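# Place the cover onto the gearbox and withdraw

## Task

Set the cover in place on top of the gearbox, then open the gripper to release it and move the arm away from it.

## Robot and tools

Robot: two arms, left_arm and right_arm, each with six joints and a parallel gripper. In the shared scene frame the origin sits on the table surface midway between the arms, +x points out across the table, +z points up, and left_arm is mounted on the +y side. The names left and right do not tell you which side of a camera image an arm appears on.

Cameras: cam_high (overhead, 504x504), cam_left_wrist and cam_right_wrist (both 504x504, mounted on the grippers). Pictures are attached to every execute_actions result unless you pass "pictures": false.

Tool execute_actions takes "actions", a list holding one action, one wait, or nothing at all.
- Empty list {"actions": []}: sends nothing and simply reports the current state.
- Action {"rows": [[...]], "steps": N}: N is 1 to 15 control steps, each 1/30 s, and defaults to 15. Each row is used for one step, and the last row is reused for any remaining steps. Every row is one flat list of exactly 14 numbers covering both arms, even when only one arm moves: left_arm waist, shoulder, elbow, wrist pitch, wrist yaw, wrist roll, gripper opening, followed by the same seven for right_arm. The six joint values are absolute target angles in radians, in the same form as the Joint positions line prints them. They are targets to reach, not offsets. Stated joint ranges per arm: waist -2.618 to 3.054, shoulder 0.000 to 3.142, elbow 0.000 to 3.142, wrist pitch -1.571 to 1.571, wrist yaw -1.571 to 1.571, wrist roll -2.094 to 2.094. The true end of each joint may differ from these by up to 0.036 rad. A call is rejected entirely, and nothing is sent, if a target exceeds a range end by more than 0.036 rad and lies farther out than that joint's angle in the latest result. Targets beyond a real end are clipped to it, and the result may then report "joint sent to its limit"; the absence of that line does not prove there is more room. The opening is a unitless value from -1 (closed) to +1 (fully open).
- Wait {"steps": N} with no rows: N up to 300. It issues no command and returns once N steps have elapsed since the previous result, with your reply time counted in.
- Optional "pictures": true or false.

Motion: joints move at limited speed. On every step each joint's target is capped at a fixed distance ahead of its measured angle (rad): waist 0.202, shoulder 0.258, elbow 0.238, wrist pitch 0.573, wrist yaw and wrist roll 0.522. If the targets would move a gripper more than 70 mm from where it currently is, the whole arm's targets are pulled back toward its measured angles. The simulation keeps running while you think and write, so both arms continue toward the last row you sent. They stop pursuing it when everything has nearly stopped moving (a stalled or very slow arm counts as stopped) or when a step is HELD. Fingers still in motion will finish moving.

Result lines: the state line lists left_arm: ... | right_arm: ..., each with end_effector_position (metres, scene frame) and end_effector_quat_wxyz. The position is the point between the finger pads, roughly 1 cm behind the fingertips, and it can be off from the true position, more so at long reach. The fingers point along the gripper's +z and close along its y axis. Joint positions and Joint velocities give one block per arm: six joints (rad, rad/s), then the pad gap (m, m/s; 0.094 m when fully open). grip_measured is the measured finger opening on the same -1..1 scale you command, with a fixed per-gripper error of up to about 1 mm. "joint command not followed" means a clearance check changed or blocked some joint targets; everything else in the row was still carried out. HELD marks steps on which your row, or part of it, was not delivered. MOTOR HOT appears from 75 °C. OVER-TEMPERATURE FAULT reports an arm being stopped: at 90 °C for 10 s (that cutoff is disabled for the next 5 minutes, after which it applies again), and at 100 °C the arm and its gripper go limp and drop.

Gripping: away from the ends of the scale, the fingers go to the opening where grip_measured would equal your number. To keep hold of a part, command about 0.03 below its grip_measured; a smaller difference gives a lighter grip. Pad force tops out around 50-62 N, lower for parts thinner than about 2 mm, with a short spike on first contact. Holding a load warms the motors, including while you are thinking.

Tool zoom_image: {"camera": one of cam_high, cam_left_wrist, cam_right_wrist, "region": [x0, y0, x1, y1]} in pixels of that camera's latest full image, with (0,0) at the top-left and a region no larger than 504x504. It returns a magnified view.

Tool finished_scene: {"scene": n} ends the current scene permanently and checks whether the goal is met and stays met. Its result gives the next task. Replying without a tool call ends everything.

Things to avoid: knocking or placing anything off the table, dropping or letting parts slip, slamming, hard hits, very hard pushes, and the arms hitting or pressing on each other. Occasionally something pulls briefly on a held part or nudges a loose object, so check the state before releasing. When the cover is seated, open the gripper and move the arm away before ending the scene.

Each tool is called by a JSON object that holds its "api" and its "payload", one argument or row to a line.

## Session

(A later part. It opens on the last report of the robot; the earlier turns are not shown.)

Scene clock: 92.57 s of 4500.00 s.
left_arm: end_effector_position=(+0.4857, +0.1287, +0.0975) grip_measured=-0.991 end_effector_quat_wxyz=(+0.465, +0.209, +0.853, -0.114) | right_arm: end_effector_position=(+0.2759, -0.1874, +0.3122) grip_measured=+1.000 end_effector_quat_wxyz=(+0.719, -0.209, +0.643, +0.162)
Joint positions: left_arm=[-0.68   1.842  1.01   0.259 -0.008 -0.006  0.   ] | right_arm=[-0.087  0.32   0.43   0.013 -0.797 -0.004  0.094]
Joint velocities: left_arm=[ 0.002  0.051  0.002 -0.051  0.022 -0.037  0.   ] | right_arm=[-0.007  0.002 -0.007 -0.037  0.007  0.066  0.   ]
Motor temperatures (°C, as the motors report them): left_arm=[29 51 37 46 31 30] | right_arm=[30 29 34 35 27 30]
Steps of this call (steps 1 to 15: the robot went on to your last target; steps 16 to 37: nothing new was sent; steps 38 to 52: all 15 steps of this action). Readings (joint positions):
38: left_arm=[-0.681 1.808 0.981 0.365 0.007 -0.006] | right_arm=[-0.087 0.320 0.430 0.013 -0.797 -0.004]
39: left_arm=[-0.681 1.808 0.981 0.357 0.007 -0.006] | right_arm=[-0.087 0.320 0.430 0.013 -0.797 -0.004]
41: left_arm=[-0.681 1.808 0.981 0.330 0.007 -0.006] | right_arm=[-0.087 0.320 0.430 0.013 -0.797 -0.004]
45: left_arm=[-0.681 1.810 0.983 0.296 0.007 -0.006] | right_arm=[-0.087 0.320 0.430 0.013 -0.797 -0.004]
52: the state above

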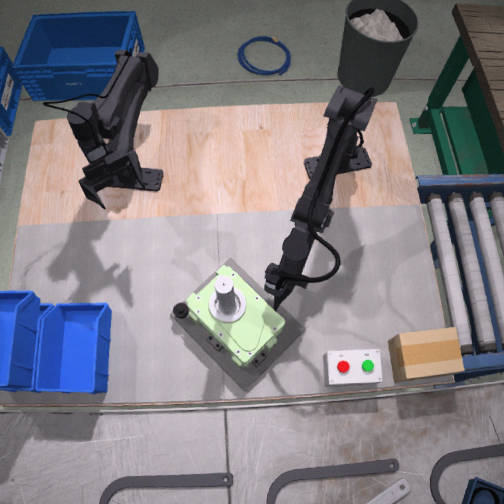

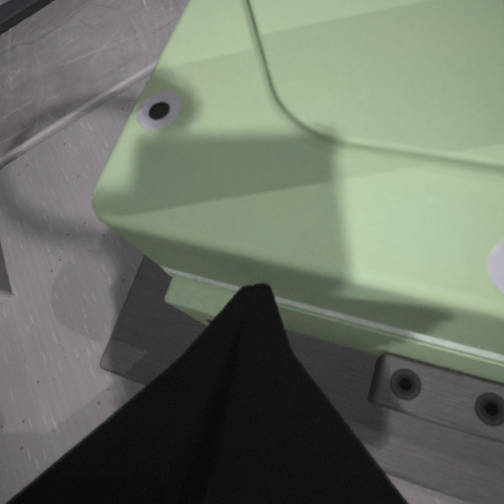

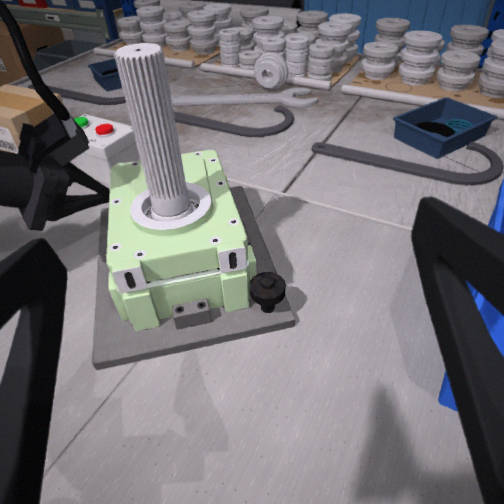

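Contact with the wall. Push more.

{"api": "execute_actions", "payload": {
  "actions": [
    {"rows":[[-0.68,1.85,1.06,0.30,0,0,-1,-0.08,0.3,0.42,0,-0.8,0,1],[-0.68,1.855,1.07,0.33,0,0,-1,-0.08,0.3,0.42,0,-0.8,0,1],[-0.68,1.865,1.08,0.35,0,0,-1,-0.08,0.3,0.42,0,-0.8,0,1]],"steps":15}
  ]
}}

{"api": "zoom_image", "payload": {
  "camera": "cam_right_wrist",
  "region": [70,130,290,350]
}}

Scene clock: 93.77 s of 4500.00 s.
left_arm: end_effector_position=(+0.4904, +0.1317, +0.0932) grip_measured=-0.991 end_effector_quat_wxyz=(+0.462, +0.204, +0.857, -0.104) | right_arm: end_effector_position=(+0.2759, -0.1874, +0.3122) grip_measured=+1.000 end_effector_quat_wxyz=(+0.719, -0.209, +0.643, +0.162)
Joint positions: left_arm=[-0.678  1.861  1.026  0.252 -0.027 -0.005  0.   ] | right_arm=[-0.087  0.32   0.43   0.013 -0.797 -0.004  0.094]
Joint velocities: left_arm=[-0.022  0.002 -0.012  0.007  0.037  0.007 -0.   ] | right_arm=[-0.002  0.007 -0.002  0.037 -0.037 -0.007  0.   ]
Motor temperatures (°C, as the motors report them): left_arm=[29 51 38 46 31 30] | right_arm=[30 29 34 35 27 30]
Steps of this call (steps 1 to 15: the robot went on to your last target; steps 16 to 21: nothing new was sent; steps 22 to 36: all 15 steps of this action). Readings (joint positions):
22: left_arm=[-0.680 1.844 1.012 0.256 -0.008 -0.006] | right_arm=[-0.087 0.320 0.430 0.013 -0.797 -0.004]
23: left_arm=[-0.680 1.845 1.015 0.255 -0.008 -0.005] | right_arm=[-0.087 0.320 0.430 0.013 -0.797 -0.004]
25: left_arm=[-0.680 1.851 1.021 0.252 -0.016 -0.005] | right_arm=[-0.087 0.320 0.430 0.013 -0.797 -0.004]
29: left_arm=[-0.678 1.860 1.026 0.252 -0.026 -0.005] | right_arm=[-0.087 0.320 0.430 0.013 -0.797 -0.004]
36: the state above

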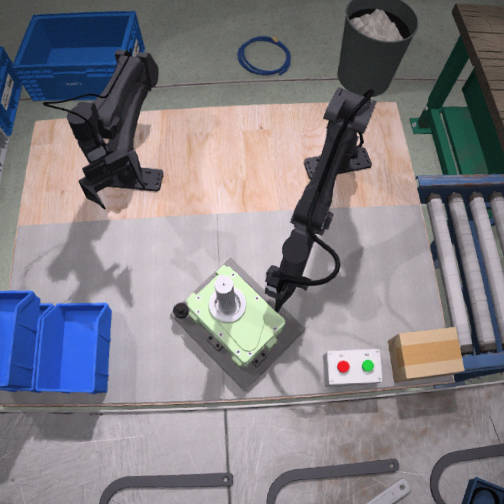

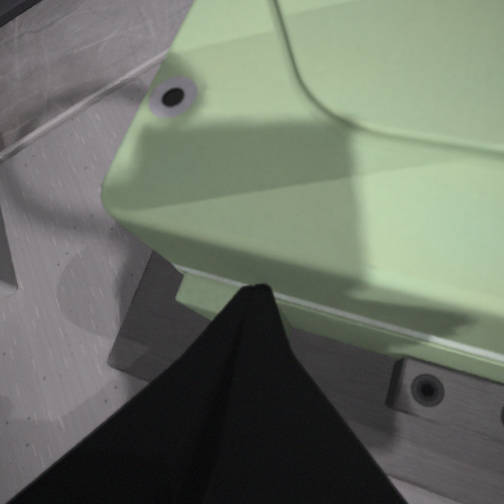

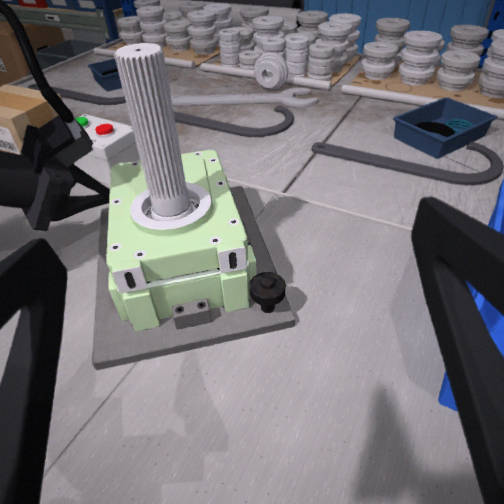

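Region (70, 130, 290, 350) of cam_right_wrist's 504x504 image, scaled by 2.291, with more detail than that image has.

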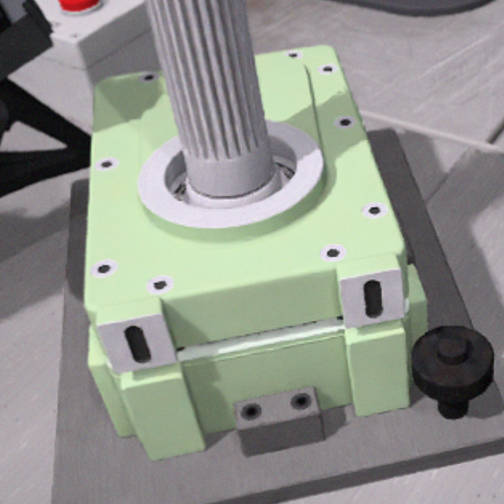

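{"api": "execute_actions", "payload": {
  "actions": [
    {"rows":[[-0.68,1.82,1.02,0.26,0,0,-1,-0.08,0.3,0.42,0,-0.8,0,1],[-0.68,1.77,0.99,0.22,0,0,-1,-0.08,0.3,0.42,0,-0.8,0,1],[-0.68,1.71,0.97,0.15,0,0,-1,-0.08,0.3,0.42,0,-0.8,0,1],[-0.68,1.65,0.96,0.05,0,0,-1,-0.08,0.3,0.42,0,-0.8,0,1],[-0.7,1.58,0.96,-0.1,0,0,-1,-0.08,0.3,0.42,0,-0.8,0,1],[-0.75,1.5,0.98,-0.25,0,0,-1,-0.08,0.3,0.42,0,-0.8,0,1],[-0.8,1.43,1.0,-0.4,0,0,-1,-0.08,0.3,0.42,0,-0.8,0,1],[-0.9,1.37,1.03,-0.55,-0.1,0,-1,-0.08,0.3,0.42,0,-0.8,0,1],[-1.0,1.33,1.06,-0.7,-0.15,-0.1,-1,-0.08,0.3,0.42,0,-0.8,0,1],[-1.1,1.3,1.1,-0.8,-0.2,-0.1,-1,-0.08,0.3,0.42,0,-0.8,0,1],[-1.2,1.3,1.1,-0.85,-0.25,-0.2,-1,-0.08,0.3,0.42,0,-0.8,0,1],[-1.33,1.3,1.1,-0.9,-0.3,-0.2,-1,-0.08,0.3,0.42,0,-0.8,0,1]],"steps":15}
  ],
  "pictures": false
}}

{"api": "execute_actions", "payload": {
  "actions": [
    {"rows":[[-1.33,1.33,1.12,-0.85,-0.4,-0.25,1,-0.08,0.3,0.42,0,-0.8,0,1],[-1.33,1.36,1.14,-0.8,-0.5,-0.3,1,-0.08,0.3,0.42,0,-0.8,0,1],[-1.33,1.4,1.16,-0.75,-0.6,-0.35,1,-0.08,0.3,0.42,0,-0.8,0,1],[-1.33,1.45,1.19,-0.68,-0.7,-0.4,1,-0.08,0.3,0.42,0,-0.8,0,1],[-1.33,1.52,1.22,-0.6,-0.8,-0.45,1,-0.08,0.3,0.42,0,-0.8,0,1],[-1.33,1.6,1.25,-0.5,-0.9,-0.5,1,-0.08,0.3,0.42,0,-0.8,0,1]],"steps":15}
  ],
  "pictures": false
}}

{"api": "execute_actions", "payload": {
  "actions": [
    {"rows":[[-1.33,1.65,1.28,-0.44,-0.94,-0.52,1,-0.08,0.3,0.42,0,-0.8,0,1],[-1.33,1.7,1.31,-0.38,-0.97,-0.54,1,-0.08,0.3,0.42,0,-0.8,0,1],[-1.33,1.75,1.34,-0.32,-1.0,-0.56,1,-0.08,0.3,0.42,0,-0.8,0,1],[-1.33,1.8,1.37,-0.26,-1.03,-0.58,1,-0.08,0.3,0.42,0,-0.8,0,1],[-1.33,1.85,1.4,-0.2,-1.06,-0.6,1,-0.08,0.3,0.42,0,-0.8,0,1],[-1.33,1.9,1.43,-0.14,-1.09,-0.62,1,-0.08,0.3,0.42,0,-0.8,0,1],[-1.33,1.95,1.45,-0.08,-1.12,-0.64,1,-0.08,0.3,0.42,0,-0.8,0,1],[-1.33,2.0,1.47,-0.02,-1.15,-0.66,1,-0.08,0.3,0.42,0,-0.8,0,1],[-1.33,2.04,1.48,0.03,-1.17,-0.67,1,-0.08,0.3,0.42,0,-0.8,0,1]],"steps":15}
  ]
}}

Scene clock: 96.50 s of 4500.00 s.
left_arm: end_effector_position=(+0.2836, +0.0847, +0.2028) grip_measured=-0.991 end_effector_quat_wxyz=(+0.369, +0.333, +0.860, -0.111) | right_arm: end_effector_position=(+0.2759, -0.1874, +0.3122) grip_measured=+1.000 end_effector_quat_wxyz=(+0.719, -0.209, +0.643, +0.162)
Joint positions: left_arm=[-1.137  1.305  1.085 -0.58  -0.202 -0.126  0.   ] | right_arm=[-0.087  0.32   0.43   0.013 -0.797 -0.004  0.094]
Joint velocities: left_arm=[-2.054 -0.335  0.178 -1.795 -0.652 -0.476  0.001] | right_arm=[ 0.012 -0.022  0.007  0.007  0.007 -0.022  0.   ]
Motor temperatures (°C, as the motors report them): left_arm=[29 50 38 47 31 30] | right_arm=[30 29 34 35 27 30]
Steps of this call (steps 1 to 15: the robot went on to your last target; steps 16 to 67: nothing new was sent; steps 68 to 82: all 15 steps of this action). Readings (joint positions):
68: left_arm=[-0.678 1.860 1.025 0.247 -0.027 -0.005] | right_arm=[-0.087 0.320 0.430 0.013 -0.797 -0.004]
69: left_arm=[-0.678 1.852 1.021 0.244 -0.025 -0.005] | right_arm=[-0.087 0.320 0.430 0.013 -0.797 -0.004]
71: left_arm=[-0.678 1.795 0.992 0.197 -0.018 -0.005] | right_arm=[-0.087 0.320 0.430 0.013 -0.797 -0.004]
75: left_arm=[-0.731 1.565 0.972 -0.082 -0.032 -0.005] | right_arm=[-0.087 0.320 0.430 0.013 -0.797 -0.004]
82: the state above

Scene clock: 97.00 s of 4500.00 s.
left_arm: end_effector_position=(+0.3192, +0.0607, +0.1857) grip_measured=+1.000 end_effector_quat_wxyz=(+0.472, +0.173, +0.862, +0.062) | right_arm: end_effector_position=(+0.2759, -0.1874, +0.3122) grip_measured=+1.000 end_effector_quat_wxyz=(+0.719, -0.209, +0.643, +0.162)
Joint positions: left_arm=[-1.336  1.628  1.22  -0.538 -0.831 -0.467  0.094] | right_arm=[-0.087  0.32   0.43   0.013 -0.797 -0.004  0.094]
Joint velocities: left_arm=[-0.032 -0.105  0.007  0.081 -0.286 -0.183  0.   ] | right_arm=[0.012 0.007 0.007 0.066 0.007 0.037 0.   ]
Motor temperatures (°C, as the motors report them): left_arm=[29 50 38 47 31 30] | right_arm=[30 29 34 35 27 30]
Steps of this call (steps 1 to 15: all 15 steps of this action). Readings (joint positions):
1: left_arm=[-1.211 1.300 1.091 -0.631 -0.234 -0.146] | right_arm=[-0.087 0.320 0.430 0.013 -0.797 -0.004]
2: left_arm=[-1.275 1.308 1.097 -0.668 -0.271 -0.172] | right_arm=[-0.087 0.320 0.430 0.013 -0.797 -0.004]
4: left_arm=[-1.337 1.356 1.123 -0.701 -0.378 -0.237] | right_arm=[-0.087 0.320 0.430 0.013 -0.797 -0.004]
8: left_arm=[-1.337 1.561 1.216 -0.599 -0.663 -0.380] | right_arm=[-0.087 0.320 0.430 0.013 -0.797 -0.004]
15: the state above

Scene clock: 97.50 s of 4500.00 s.
left_arm: end_effector_position=(+0.3874, -0.0221, +0.1575) grip_measured=+1.000 end_effector_quat_wxyz=(+0.599, -0.027, +0.800, +0.014) | right_arm: end_effector_position=(+0.2759, -0.1874, +0.3122) grip_measured=+1.000 end_effector_quat_wxyz=(+0.719, -0.209, +0.643, +0.162)
Joint positions: left_arm=[-1.336  2.085  1.454 -0.055 -1.11  -0.643  0.094] | right_arm=[-0.087  0.32   0.43   0.013 -0.797 -0.004  0.094]
Joint velocities: left_arm=[-0.022  0.002  0.007  0.168 -0.125 -0.183  0.   ] | right_arm=[ 0.007 -0.002 -0.002  0.066  0.022 -0.022  0.   ]
Motor temperatures (°C, as the motors report them): left_arm=[29 50 38 47 31 30] | right_arm=[30 29 34 35 27 30]
Steps of this call (steps 1 to 15: all 15 steps of this action). Readings (joint positions):
1: left_arm=[-1.336 1.628 1.224 -0.531 -0.846 -0.474] | right_arm=[-0.087 0.320 0.430 0.013 -0.797 -0.004]
2: left_arm=[-1.336 1.638 1.237 -0.519 -0.867 -0.485] | right_arm=[-0.087 0.320 0.430 0.013 -0.797 -0.004]
4: left_arm=[-1.336 1.695 1.293 -0.456 -0.917 -0.511] | right_arm=[-0.087 0.320 0.430 0.013 -0.797 -0.004]
8: left_arm=[-1.336 1.889 1.419 -0.240 -1.023 -0.577] | right_arm=[-0.087 0.320 0.430 0.013 -0.797 -0.004]
15: the state above

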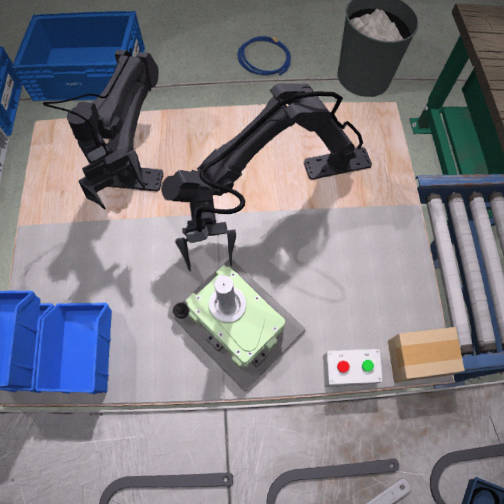

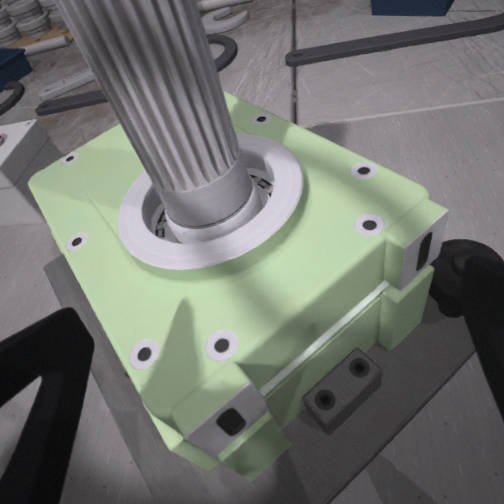

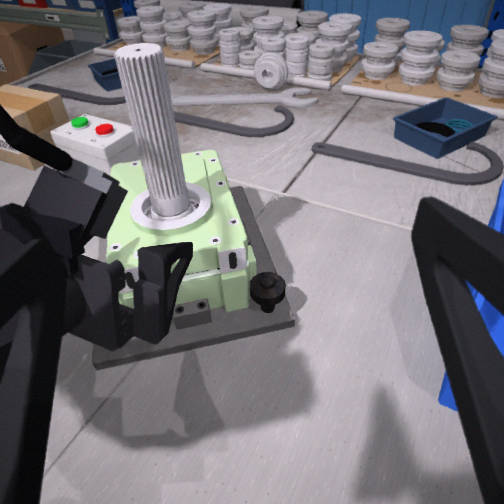

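{"api": "execute_actions", "payload": {
  "actions": [
    {"rows":[[-1.28,2.06,1.5,0.08,-1.13,-0.61,1,-0.08,0.3,0.42,0,-0.8,0,1],[-1.28,2.06,1.5,0.08,-1.13,-0.61,1,-0.08,0.3,0.42,0,-0.8,0,1],[-1.28,2.06,1.5,0.08,-1.13,-0.61,1,-0.08,0.3,0.42,0,-0.8,0,1],[-1.28,2.06,1.5,0.08,-1.13,-0.61,1,-0.08,0.3,0.42,0,-0.8,0,1],[-1.23,2.09,1.52,0.14,-1.09,-0.56,1,-0.08,0.3,0.42,0,-0.8,0,1]],"steps":15}
  ]
}}

Scene clock: 100.47 s of 4500.00 s.
left_arm: end_effector_position=(+0.4396, -0.0006, +0.1881) grip_measured=+1.000 end_effector_quat_wxyz=(+0.627, -0.095, +0.773, -0.009) | right_arm: end_effector_position=(+0.2759, -0.1874, +0.3122) grip_measured=+1.000 end_effector_quat_wxyz=(+0.719, -0.209, +0.643, +0.162)
Joint positions: left_arm=[-1.223  2.09   1.49   0.116 -1.093 -0.573  0.094] | right_arm=[-0.087  0.32   0.43   0.013 -0.797 -0.004  0.094]
Joint velocities: left_arm=[-0.002 -0.012 -0.002 -0.022 -0.007  0.037  0.   ] | right_arm=[ 0.002  0.017  0.002 -0.051  0.007  0.007  0.   ]
Motor temperatures (°C, as the motors report them): left_arm=[29 51 39 47 31 30] | right_arm=[30 29 34 35 27 30]
Steps of this call (steps 1 to 30: the robot went on to your last target; steps 31 to 74: nothing new was sent; steps 75 to 89: all 15 steps of this action). Readings (joint positions):
75: left_arm=[-1.332 2.060 1.455 0.019 -1.147 -0.655] | right_arm=[-0.087 0.320 0.430 0.013 -0.797 -0.004]
76: left_arm=[-1.326 2.062 1.459 0.027 -1.141 -0.647] | right_arm=[-0.087 0.320 0.430 0.013 -0.797 -0.004]
78: left_arm=[-1.305 2.063 1.465 0.040 -1.134 -0.636] | right_arm=[-0.087 0.320 0.430 0.013 -0.797 -0.004]
82: left_arm=[-1.244 2.081 1.490 0.093 -1.108 -0.596] | right_arm=[-0.087 0.320 0.430 0.013 -0.797 -0.004]
89: the state above

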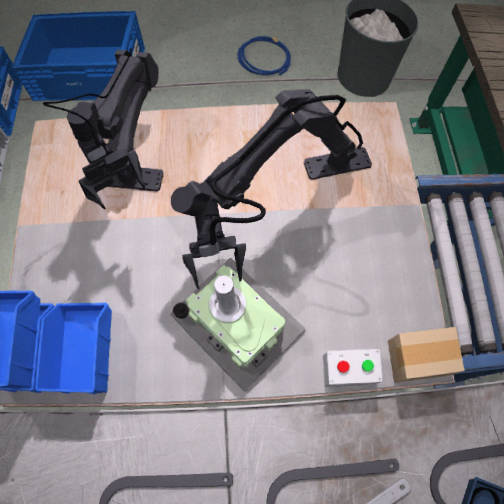

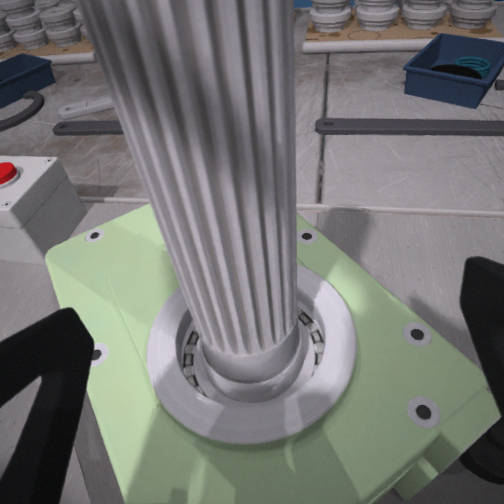

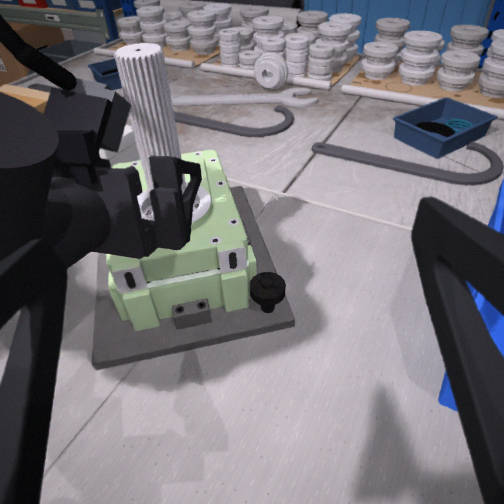

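{"api": "execute_actions", "payload": {
  "actions": [
    {"rows":[[-1.19,2.15,1.51,0.15,-1.06,-0.42,1,-0.08,0.3,0.42,0,-0.8,0,1]],"steps":15}
  ]
}}

{"api": "execute_actions", "payload": {
  "actions": [
    {"rows":[[-1.19,2.21,1.49,0.15,-1.06,-0.35,1,-0.08,0.3,0.42,0,-0.8,0,1]],"steps":15}
  ]
}}

Scene clock: 101.50 s of 4500.00 s.
left_arm: end_effector_position=(+0.4535, +0.0005, +0.1510) grip_measured=+1.000 end_effector_quat_wxyz=(+0.611, -0.028, +0.790, +0.048) | right_arm: end_effector_position=(+0.2759, -0.1874, +0.3122) grip_measured=+1.000 end_effector_quat_wxyz=(+0.719, -0.209, +0.643, +0.162)
Joint positions: left_arm=[-1.194  2.166  1.492  0.143 -1.058 -0.431  0.094] | right_arm=[-0.087  0.32   0.43   0.013 -0.797 -0.004  0.094]
Joint velocities: left_arm=[-0.002  0.012 -0.002  0.007 -0.037  0.037  0.   ] | right_arm=[ 0.012  0.002 -0.012 -0.022 -0.007 -0.022  0.   ]
Motor temperatures (°C, as the motors report them): left_arm=[29 51 39 47 31 30] | right_arm=[30 29 34 35 27 30]
Steps of this call (steps 1 to 15: the robot went on to your last target; step 16: nothing new was sent; steps 17 to 31: all 15 steps of this action). Readings (joint positions):
17: left_arm=[-1.222 2.095 1.490 0.127 -1.087 -0.546] | right_arm=[-0.087 0.320 0.430 0.013 -0.797 -0.004]
18: left_arm=[-1.218 2.103 1.492 0.136 -1.081 -0.522] | right_arm=[-0.087 0.320 0.430 0.013 -0.797 -0.004]
20: left_arm=[-1.208 2.124 1.492 0.142 -1.073 -0.487] | right_arm=[-0.087 0.320 0.430 0.013 -0.797 -0.004]
24: left_arm=[-1.194 2.162 1.492 0.142 -1.063 -0.450] | right_arm=[-0.087 0.320 0.430 0.013 -0.797 -0.004]
31: the state above

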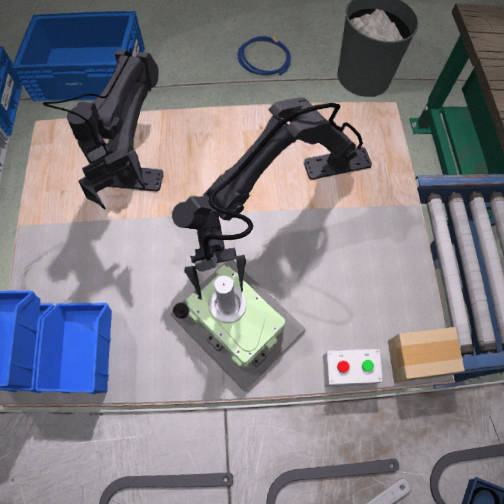

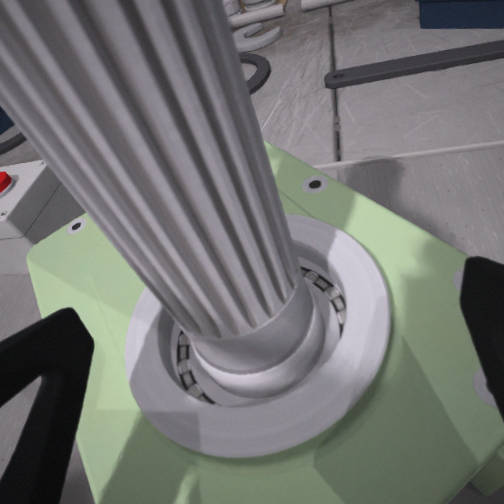

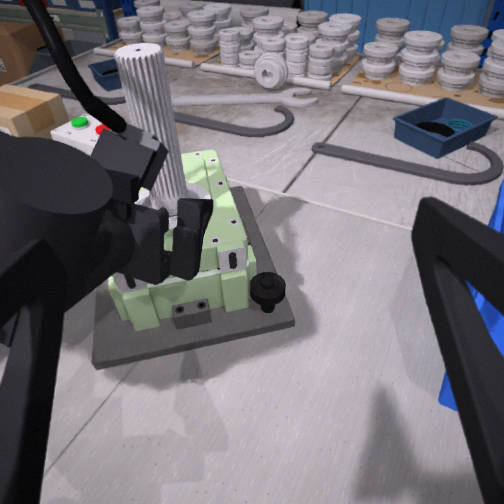

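Scene clock: 102.00 s of 4500.00 s.
left_arm: end_effector_position=(+0.4546, -0.0014, +0.1284) grip_measured=+1.000 end_effector_quat_wxyz=(+0.601, +0.010, +0.795, +0.082) | right_arm: end_effector_position=(+0.2759, -0.1874, +0.3122) grip_measured=+1.000 end_effector_quat_wxyz=(+0.719, -0.209, +0.643, +0.162)
Joint positions: left_arm=[-1.194  2.213  1.492  0.154 -1.056 -0.358  0.094] | right_arm=[-0.087  0.32   0.43   0.013 -0.797 -0.004  0.094]
Joint velocities: left_arm=[-0.012  0.012 -0.012  0.051  0.022  0.007  0.   ] | right_arm=[ 0.002  0.002 -0.012  0.081 -0.051  0.051  0.   ]
Motor temperatures (°C, as the motors report them): left_arm=[29 51 39 46 31 30] | right_arm=[30 29 34 35 27 30]
Steps of this call (steps 1 to 15: all 15 steps of this action). Readings (joint positions):
1: left_arm=[-1.194 2.169 1.492 0.144 -1.058 -0.419] | right_arm=[-0.087 0.320 0.430 0.013 -0.797 -0.004]
2: left_arm=[-1.194 2.174 1.492 0.148 -1.058 -0.407] | right_arm=[-0.087 0.320 0.430 0.013 -0.797 -0.004]
4: left_arm=[-1.194 2.189 1.492 0.149 -1.058 -0.388] | right_arm=[-0.087 0.320 0.430 0.013 -0.797 -0.004]
8: left_arm=[-1.194 2.211 1.492 0.154 -1.058 -0.371] | right_arm=[-0.087 0.320 0.430 0.013 -0.797 -0.004]
15: the state above

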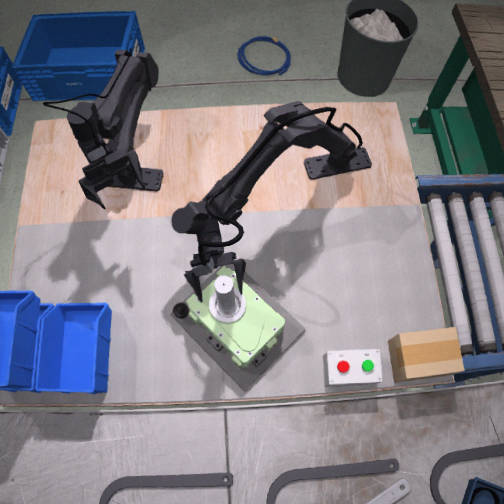

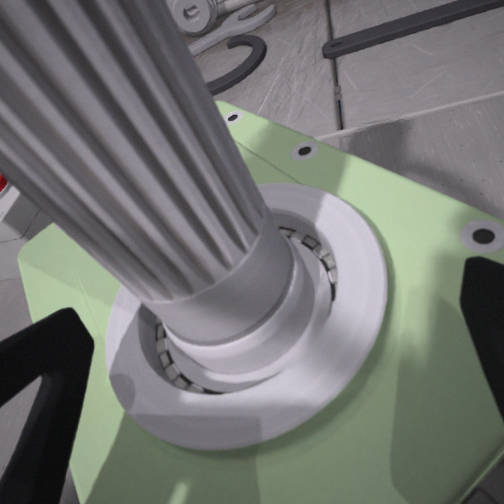

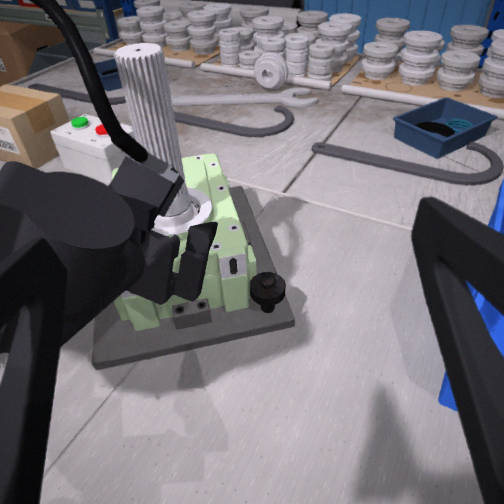

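{"api": "execute_actions", "payload": {
  "actions": [
    {"rows":[[-1.19,2.27,1.47,0.13,-1.06,-0.45,1,-0.08,0.3,0.42,0,-0.8,0,1]],"steps":15}
  ],
  "pictures": false
}}

{"api": "execute_actions", "payload": {
  "actions": [
    {"rows":[[-1.22,2.1,1.5,0.1,-1.09,-0.55,1,-0.08,0.3,0.42,0,-0.8,0,1]],"steps":12}
  ],
  "pictures": false
}}

{"api": "execute_actions", "payload": {
  "actions": [
    {"rows":[[-1.33,1.95,1.42,-0.05,-1.15,-0.65,1,-0.08,0.3,0.42,0,-0.8,0,1]],"steps":12}
  ],
  "pictures": false
}}

{"api": "execute_actions", "payload": {
  "actions": [
    {"rows":[[-1.33,1.6,1.25,-0.5,-0.9,-0.5,1,-0.08,0.3,0.42,0,-0.8,0,1]],"steps":15}
  ],
  "pictures": false
}}

{"api": "execute_actions", "payload": {
  "actions": [
    {"rows":[[-1.2,1.2,1.0,-0.9,-0.3,-0.2,1,-0.08,0.3,0.42,0,-0.8,0,1]],"steps":15}
  ]
}}

{"api": "zoom_image", "payload": {
  "camera": "cam_right_wrist",
  "region": [70,130,290,350]
}}

Scene clock: 103.73 s of 4500.00 s.
left_arm: end_effector_position=(+0.4559, -0.0019, +0.1207) grip_measured=+1.000 end_effector_quat_wxyz=(+0.606, -0.026, +0.793, +0.059) | right_arm: end_effector_position=(+0.2759, -0.1874, +0.3122) grip_measured=+1.000 end_effector_quat_wxyz=(+0.719, -0.209, +0.643, +0.162)
Joint positions: left_arm=[-1.194  2.236  1.492  0.181 -1.066 -0.44   0.094] | right_arm=[-0.087  0.32   0.43   0.013 -0.797 -0.004  0.094]
Joint velocities: left_arm=[-0.017 -0.002 -0.002 -0.007 -0.007  0.007  0.   ] | right_arm=[-0.012 -0.002 -0.012  0.022  0.007 -0.007  0.   ]
Motor temperatures (°C, as the motors report them): left_arm=[29 51 38 46 31 30] | right_arm=[30 29 34 35 27 30]
Steps of this call (steps 1 to 15: the robot went on to your last target; steps 16 to 37: nothing new was sent; steps 38 to 52: all 15 steps of this action). Readings (joint positions):
38: left_arm=[-1.194 2.218 1.492 0.154 -1.057 -0.368] | right_arm=[-0.087 0.320 0.430 0.013 -0.797 -0.004]
39: left_arm=[-1.194 2.224 1.492 0.157 -1.057 -0.385] | right_arm=[-0.087 0.320 0.430 0.013 -0.797 -0.004]
41: left_arm=[-1.194 2.233 1.492 0.176 -1.063 -0.416] | right_arm=[-0.087 0.320 0.430 0.013 -0.797 -0.004]
45: left_arm=[-1.194 2.236 1.492 0.181 -1.065 -0.440] | right_arm=[-0.087 0.320 0.430 0.013 -0.797 -0.004]
52: the state above

Scene clock: 104.13 s of 4500.00 s.
left_arm: end_effector_position=(+0.4433, -0.0002, +0.1825) grip_measured=+1.000 end_effector_quat_wxyz=(+0.623, -0.078, +0.778, +0.002) | right_arm: end_effector_position=(+0.2759, -0.1874, +0.3122) grip_measured=+1.000 end_effector_quat_wxyz=(+0.719, -0.209, +0.643, +0.162)
Joint positions: left_arm=[-1.214  2.099  1.488  0.122 -1.076 -0.535  0.094] | right_arm=[-0.087  0.32   0.43   0.013 -0.797 -0.004  0.094]
Joint velocities: left_arm=[ 0.002  0.037 -0.012 -0.037  0.022 -0.066  0.   ] | right_arm=[ 0.002  0.002  0.007  0.007  0.037 -0.066  0.   ]
Motor temperatures (°C, as the motors report them): left_arm=[29 51 38 46 31 30] | right_arm=[30 29 34 35 27 30]
Steps of this call (steps 1 to 12: all 12 steps of this action). Readings (joint positions):
1: left_arm=[-1.196 2.225 1.492 0.173 -1.066 -0.454] | right_arm=[-0.087 0.320 0.430 0.013 -0.797 -0.004]
2: left_arm=[-1.198 2.209 1.488 0.147 -1.066 -0.471] | right_arm=[-0.087 0.320 0.430 0.013 -0.797 -0.004]
4: left_arm=[-1.205 2.168 1.488 0.126 -1.066 -0.496] | right_arm=[-0.087 0.320 0.430 0.013 -0.797 -0.004]
8: left_arm=[-1.214 2.103 1.488 0.125 -1.073 -0.524] | right_arm=[-0.087 0.320 0.430 0.013 -0.797 -0.004]
12: the state above

Scene clock: 104.53 s of 4500.00 s.
left_arm: end_effector_position=(+0.3820, -0.0115, +0.2150) grip_measured=+1.000 end_effector_quat_wxyz=(+0.623, -0.066, +0.779, -0.031) | right_arm: end_effector_position=(+0.2759, -0.1874, +0.3122) grip_measured=+1.000 end_effector_quat_wxyz=(+0.719, -0.209, +0.643, +0.162)
Joint positions: left_arm=[-1.34   1.956  1.426 -0.015 -1.128 -0.635  0.094] | right_arm=[-0.087  0.32   0.43   0.013 -0.797 -0.004  0.094]
Joint velocities: left_arm=[ 0.066 -0.007 -0.012 -0.168 -0.007 -0.037  0.   ] | right_arm=[-0.017 -0.027 -0.007 -0.007  0.007 -0.007  0.   ]
Motor temperatures (°C, as the motors report them): left_arm=[29 52 38 46 31 30] | right_arm=[30 29 34 35 27 30]
Steps of this call (steps 1 to 12: all 12 steps of this action). Readings (joint positions):
1: left_arm=[-1.223 2.088 1.479 0.104 -1.080 -0.552] | right_arm=[-0.087 0.320 0.430 0.013 -0.797 -0.004]
2: left_arm=[-1.239 2.063 1.453 0.069 -1.091 -0.570] | right_arm=[-0.087 0.320 0.430 0.013 -0.797 -0.004]
4: left_arm=[-1.288 2.014 1.426 0.015 -1.108 -0.596] | right_arm=[-0.087 0.320 0.430 0.013 -0.797 -0.004]
8: left_arm=[-1.347 1.961 1.426 -0.003 -1.119 -0.623] | right_arm=[-0.087 0.320 0.430 0.013 -0.797 -0.004]
12: the state above

Scene clock: 105.03 s of 4500.00 s.
left_arm: end_effector_position=(+0.3294, +0.0582, +0.2240) grip_measured=+1.000 end_effector_quat_wxyz=(+0.524, +0.108, +0.844, +0.030) | right_arm: end_effector_position=(+0.2759, -0.1874, +0.3122) grip_measured=+1.000 end_effector_quat_wxyz=(+0.719, -0.209, +0.643, +0.162)
Joint positions: left_arm=[-1.338  1.598  1.249 -0.465 -0.907 -0.51   0.094] | right_arm=[-0.087  0.32   0.43   0.013 -0.797 -0.004  0.094]
Joint velocities: left_arm=[ 0.022  0.09  -0.002 -0.125  0.081  0.051  0.   ] | right_arm=[ 0.007 -0.022 -0.017 -0.066  0.007 -0.007  0.   ]
Motor temperatures (°C, as the motors report them): left_arm=[29 51 38 46 31 30] | right_arm=[30 29 34 35 27 30]
Steps of this call (steps 1 to 15: all 15 steps of this action). Readings (joint positions):
1: left_arm=[-1.338 1.931 1.403 -0.053 -1.089 -0.619] | right_arm=[-0.087 0.320 0.430 0.013 -0.797 -0.004]
2: left_arm=[-1.338 1.878 1.350 -0.129 -1.046 -0.598] | right_arm=[-0.087 0.320 0.430 0.013 -0.797 -0.004]
4: left_arm=[-1.338 1.753 1.266 -0.284 -0.987 -0.565] | right_arm=[-0.087 0.320 0.430 0.013 -0.797 -0.004]
8: left_arm=[-1.338 1.596 1.249 -0.406 -0.941 -0.530] | right_arm=[-0.087 0.320 0.430 0.013 -0.797 -0.004]
15: the state above

Scene clock: 105.53 s of 4500.00 s.
left_arm: end_effector_position=(+0.2400, +0.1503, +0.1688) grip_measured=+1.000 end_effector_quat_wxyz=(+0.295, +0.330, +0.897, -0.013) | right_arm: end_effector_position=(+0.2759, -0.1874, +0.3122) grip_measured=+1.000 end_effector_quat_wxyz=(+0.719, -0.209, +0.643, +0.162)
Joint positions: left_arm=[-1.204  1.196  1.008 -0.874 -0.333 -0.221  0.094] | right_arm=[-0.087  0.32   0.43   0.013 -0.797 -0.004  0.094]
Joint velocities: left_arm=[ 0.012  0.007  0.007 -0.081  0.139  0.125  0.   ] | right_arm=[-0.012 -0.017 -0.002 -0.051 -0.037 -0.037  0.   ]
Motor temperatures (°C, as the motors report them): left_arm=[29 51 38 46 31 30] | right_arm=[30 29 34 35 27 30]
Steps of this call (steps 1 to 15: all 15 steps of this action). Readings (joint positions):
1: left_arm=[-1.328 1.584 1.229 -0.474 -0.857 -0.483] | right_arm=[-0.087 0.320 0.430 0.013 -0.797 -0.004]
2: left_arm=[-1.312 1.549 1.188 -0.504 -0.789 -0.450] | right_arm=[-0.087 0.320 0.430 0.013 -0.797 -0.004]
4: left_arm=[-1.263 1.452 1.097 -0.602 -0.658 -0.386] | right_arm=[-0.087 0.320 0.430 0.013 -0.797 -0.004]
8: left_arm=[-1.204 1.235 1.008 -0.808 -0.455 -0.282] | right_arm=[-0.087 0.320 0.430 0.013 -0.797 -0.004]
15: the state above

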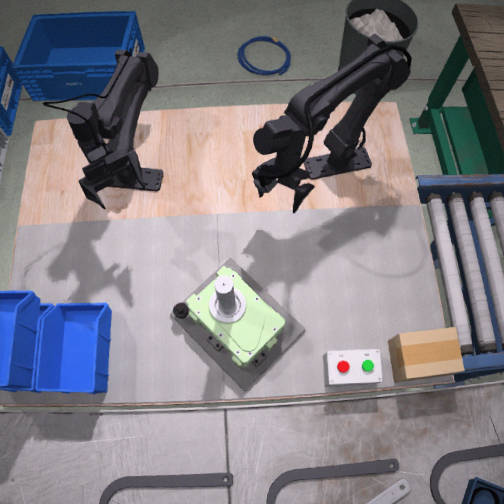

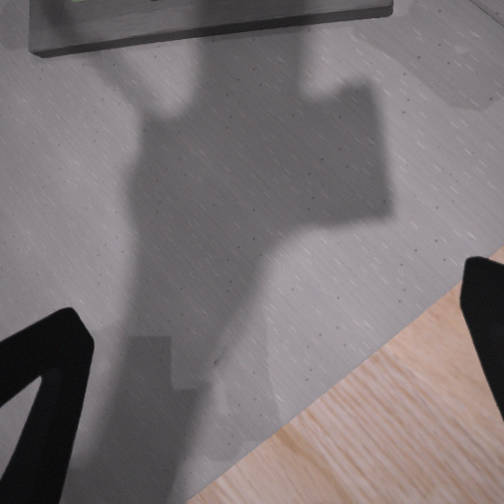

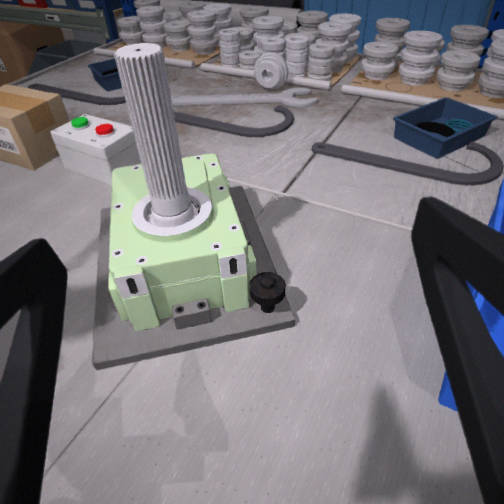

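Region (70, 130, 290, 350) of cam_right_wrist's 504x504 image, scaled by 2.291, with more detail than that image has.

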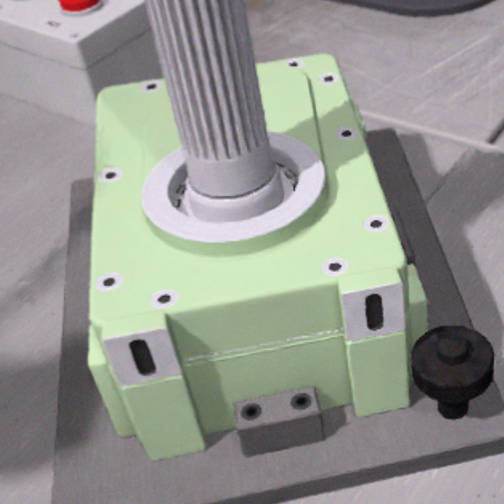

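{"api": "zoom_image", "payload": {
  "camera": "cam_high",
  "region": [160,250,310,400]
}}

Region (160, 250, 310, 400) of cam_high's 504x504 image, scaled by 3.360, with more detail than that image has.

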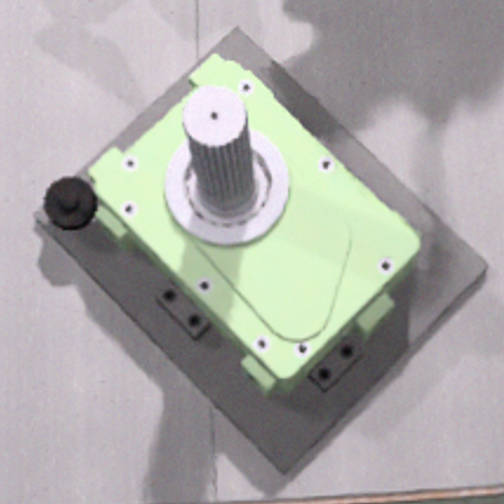

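{"api": "execute_actions", "payload": {
  "actions": [
    {"rows":[[-0.82,1.2,0.8,-0.3,0,0,1,-0.08,0.3,0.42,0,-0.8,0,1]],"steps":15}
  ],
  "pictures": false
}}

{"api": "execute_actions", "payload": {
  "actions": [
    {"rows":[[-0.82,1.42,0.52,0.62,0,0,1,-0.08,0.3,0.42,0,-0.8,0,1]],"steps":15}
  ],
  "pictures": false
}}

{"api": "execute_actions", "payload": {
  "actions": [
    {"steps":10}
  ]
}}

Scene clock: 106.97 s of 4500.00 s.
left_arm: end_effector_position=(+0.3270, +0.1599, +0.1502) grip_measured=+1.000 end_effector_quat_wxyz=(+0.377, +0.274, +0.877, -0.116) | right_arm: end_effector_position=(+0.2759, -0.1874, +0.3122) grip_measured=+1.000 end_effector_quat_wxyz=(+0.719, -0.209, +0.643, +0.162)
Joint positions: left_arm=[-0.819  1.218  0.799 -0.341 -0.02  -0.014  0.094] | right_arm=[-0.087  0.32   0.43   0.013 -0.797 -0.004  0.094]
Joint velocities: left_arm=[ 0.002 -0.017 -0.002  0.227  0.081  0.051  0.   ] | right_arm=[ 0.022 -0.012  0.012 -0.022 -0.037 -0.007  0.   ]
Motor temperatures (°C, as the motors report them): left_arm=[29 51 38 46 31 30] | right_arm=[30 29 34 35 27 30]
Steps of this call (steps 1 to 28: the robot went on to your last target; steps 29 to 43: all 15 steps of this action). Readings (joint positions):
29: left_arm=[-1.172 1.189 0.973 -0.810 -0.248 -0.173] | right_arm=[-0.087 0.320 0.430 0.013 -0.797 -0.004]
30: left_arm=[-1.109 1.182 0.918 -0.691 -0.189 -0.138] | right_arm=[-0.087 0.320 0.430 0.013 -0.797 -0.004]
32: left_arm=[-0.964 1.198 0.840 -0.552 -0.117 -0.090] | right_arm=[-0.087 0.320 0.430 0.013 -0.797 -0.004]
36: left_arm=[-0.820 1.218 0.799 -0.437 -0.070 -0.043] | right_arm=[-0.087 0.320 0.430 0.013 -0.797 -0.004]
43: the state above

Scene clock: 107.47 s of 4500.00 s.
left_arm: end_effector_position=(+0.3676, +0.1277, +0.1254) grip_measured=+1.000 end_effector_quat_wxyz=(+0.533, +0.252, +0.790, -0.171) | right_arm: end_effector_position=(+0.2759, -0.1874, +0.3122) grip_measured=+1.000 end_effector_quat_wxyz=(+0.719, -0.209, +0.643, +0.162)
Joint positions: left_arm=[-0.819  1.438  0.5    0.555 -0.009 -0.006  0.094] | right_arm=[-0.087  0.32   0.43   0.013 -0.797 -0.004  0.094]
Joint velocities: left_arm=[-0.022 -0.002 -0.002  0.403 -0.051 -0.081  0.   ] | right_arm=[-0.007  0.012 -0.012 -0.037  0.022  0.022  0.   ]
Motor temperatures (°C, as the motors report them): left_arm=[29 50 38 46 31 30] | right_arm=[30 29 34 35 27 30]
Steps of this call (steps 1 to 15: all 15 steps of this action). Readings (joint positions):
1: left_arm=[-0.819 1.231 0.765 -0.255 -0.018 -0.013] | right_arm=[-0.087 0.320 0.430 0.013 -0.797 -0.004]
2: left_arm=[-0.819 1.262 0.710 -0.108 -0.016 -0.012] | right_arm=[-0.087 0.320 0.430 0.013 -0.797 -0.004]
4: left_arm=[-0.819 1.366 0.600 0.125 -0.013 -0.010] | right_arm=[-0.087 0.320 0.430 0.013 -0.797 -0.004]
8: left_arm=[-0.819 1.461 0.500 0.332 -0.010 -0.007] | right_arm=[-0.087 0.320 0.430 0.013 -0.797 -0.004]
15: the state above

Scene clock: 107.80 s of 4500.00 s.
left_arm: end_effector_position=(+0.3704, +0.1256, +0.1344) grip_measured=+1.000 end_effector_quat_wxyz=(+0.548, +0.248, +0.779, -0.177) | right_arm: end_effector_position=(+0.2759, -0.1874, +0.3122) grip_measured=+1.000 end_effector_quat_wxyz=(+0.719, -0.209, +0.643, +0.162)
Joint positions: left_arm=[-0.819  1.438  0.5    0.593 -0.008 -0.006  0.094] | right_arm=[-0.087  0.32   0.43   0.013 -0.797 -0.004  0.094]
Joint velocities: left_arm=[-0.007  0.027 -0.002  0.037  0.022 -0.037  0.   ] | right_arm=[ 0.012  0.007  0.002 -0.066 -0.007 -0.066  0.   ]
Motor temperatures (°C, as the motors report them): left_arm=[29 50 38 46 31 30] | right_arm=[30 29 34 35 27 30]
Steps of this call (steps 1 to 10: the robot went on to your last target). Readings (joint positions):
1: left_arm=[-0.819 1.438 0.500 0.566 -0.008 -0.006] | right_arm=[-0.087 0.320 0.430 0.013 -0.797 -0.004]
2: left_arm=[-0.819 1.438 0.500 0.573 -0.008 -0.006] | right_arm=[-0.087 0.320 0.430 0.013 -0.797 -0.004]
4: left_arm=[-0.819 1.438 0.500 0.582 -0.008 -0.006] | right_arm=[-0.087 0.320 0.430 0.013 -0.797 -0.004]
8: left_arm=[-0.819 1.438 0.500 0.592 -0.008 -0.006] | right_arm=[-0.087 0.320 0.430 0.013 -0.797 -0.004]
10: the state above

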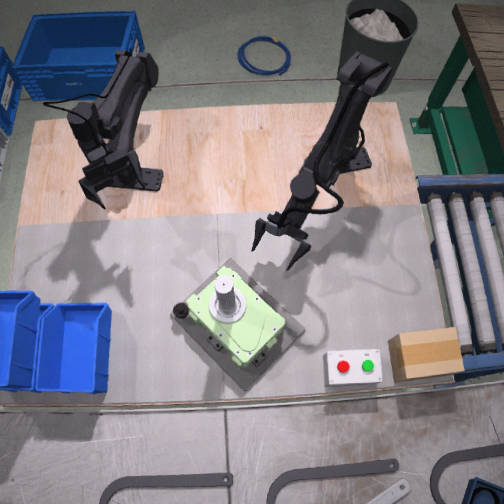

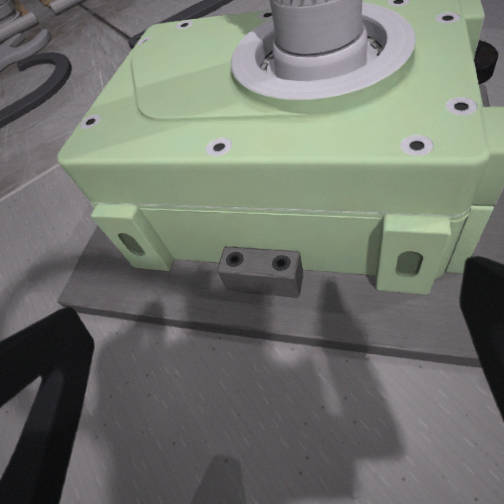

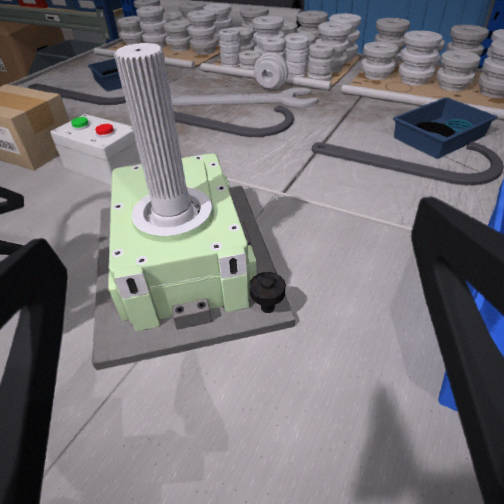

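Seated.

{"api": "execute_actions", "payload": {
  "actions": [
    {"rows":[[-0.5,1.0,0.7,-0.2,0,0,1,-0.08,0.3,0.42,0,-0.8,0,1]],"steps":15}
  ],
  "pictures": false
}}

{"api": "finished_scene", "payload": {
  "scene": 2
}}

Scene clock: 108.77 s of 4500.00 s.
left_arm: end_effector_position=(+0.3732, +0.2607, +0.2210) grip_measured=+1.000 end_effector_quat_wxyz=(+0.533, +0.126, +0.833, -0.081) | right_arm: end_effector_position=(+0.2759, -0.1874, +0.3122) grip_measured=+1.000 end_effector_quat_wxyz=(+0.719, -0.209, +0.643, +0.162)
Joint positions: left_arm=[-0.5    0.995  0.696 -0.134 -0.009 -0.004  0.094] | right_arm=[-0.087  0.32   0.43   0.013 -0.797 -0.004  0.094]
Joint velocities: left_arm=[ 0.002  0.095  0.002 -0.491  0.037  0.022  0.   ] | right_arm=[ 0.012  0.012 -0.002  0.037 -0.037 -0.022  0.   ]
Motor temperatures (°C, as the motors report them): left_arm=[29 50 38 46 31 30] | right_arm=[30 29 34 35 27 30]
Steps of this call (steps 1 to 14: the robot went on to your last target; steps 15 to 29: all 15 steps of this action). Readings (joint positions):
15: left_arm=[-0.801 1.416 0.520 0.523 0.006 -0.005] | right_arm=[-0.087 0.320 0.430 0.013 -0.797 -0.004]
16: left_arm=[-0.760 1.377 0.547 0.412 0.014 -0.004] | right_arm=[-0.087 0.320 0.430 0.013 -0.797 -0.004]
18: left_arm=[-0.649 1.267 0.603 0.235 0.013 -0.004] | right_arm=[-0.087 0.320 0.430 0.013 -0.797 -0.004]
22: left_arm=[-0.503 1.025 0.677 0.015 -0.011 -0.004] | right_arm=[-0.087 0.320 0.430 0.013 -0.797 -0.004]
29: the state above

The scene is finished: the task was done.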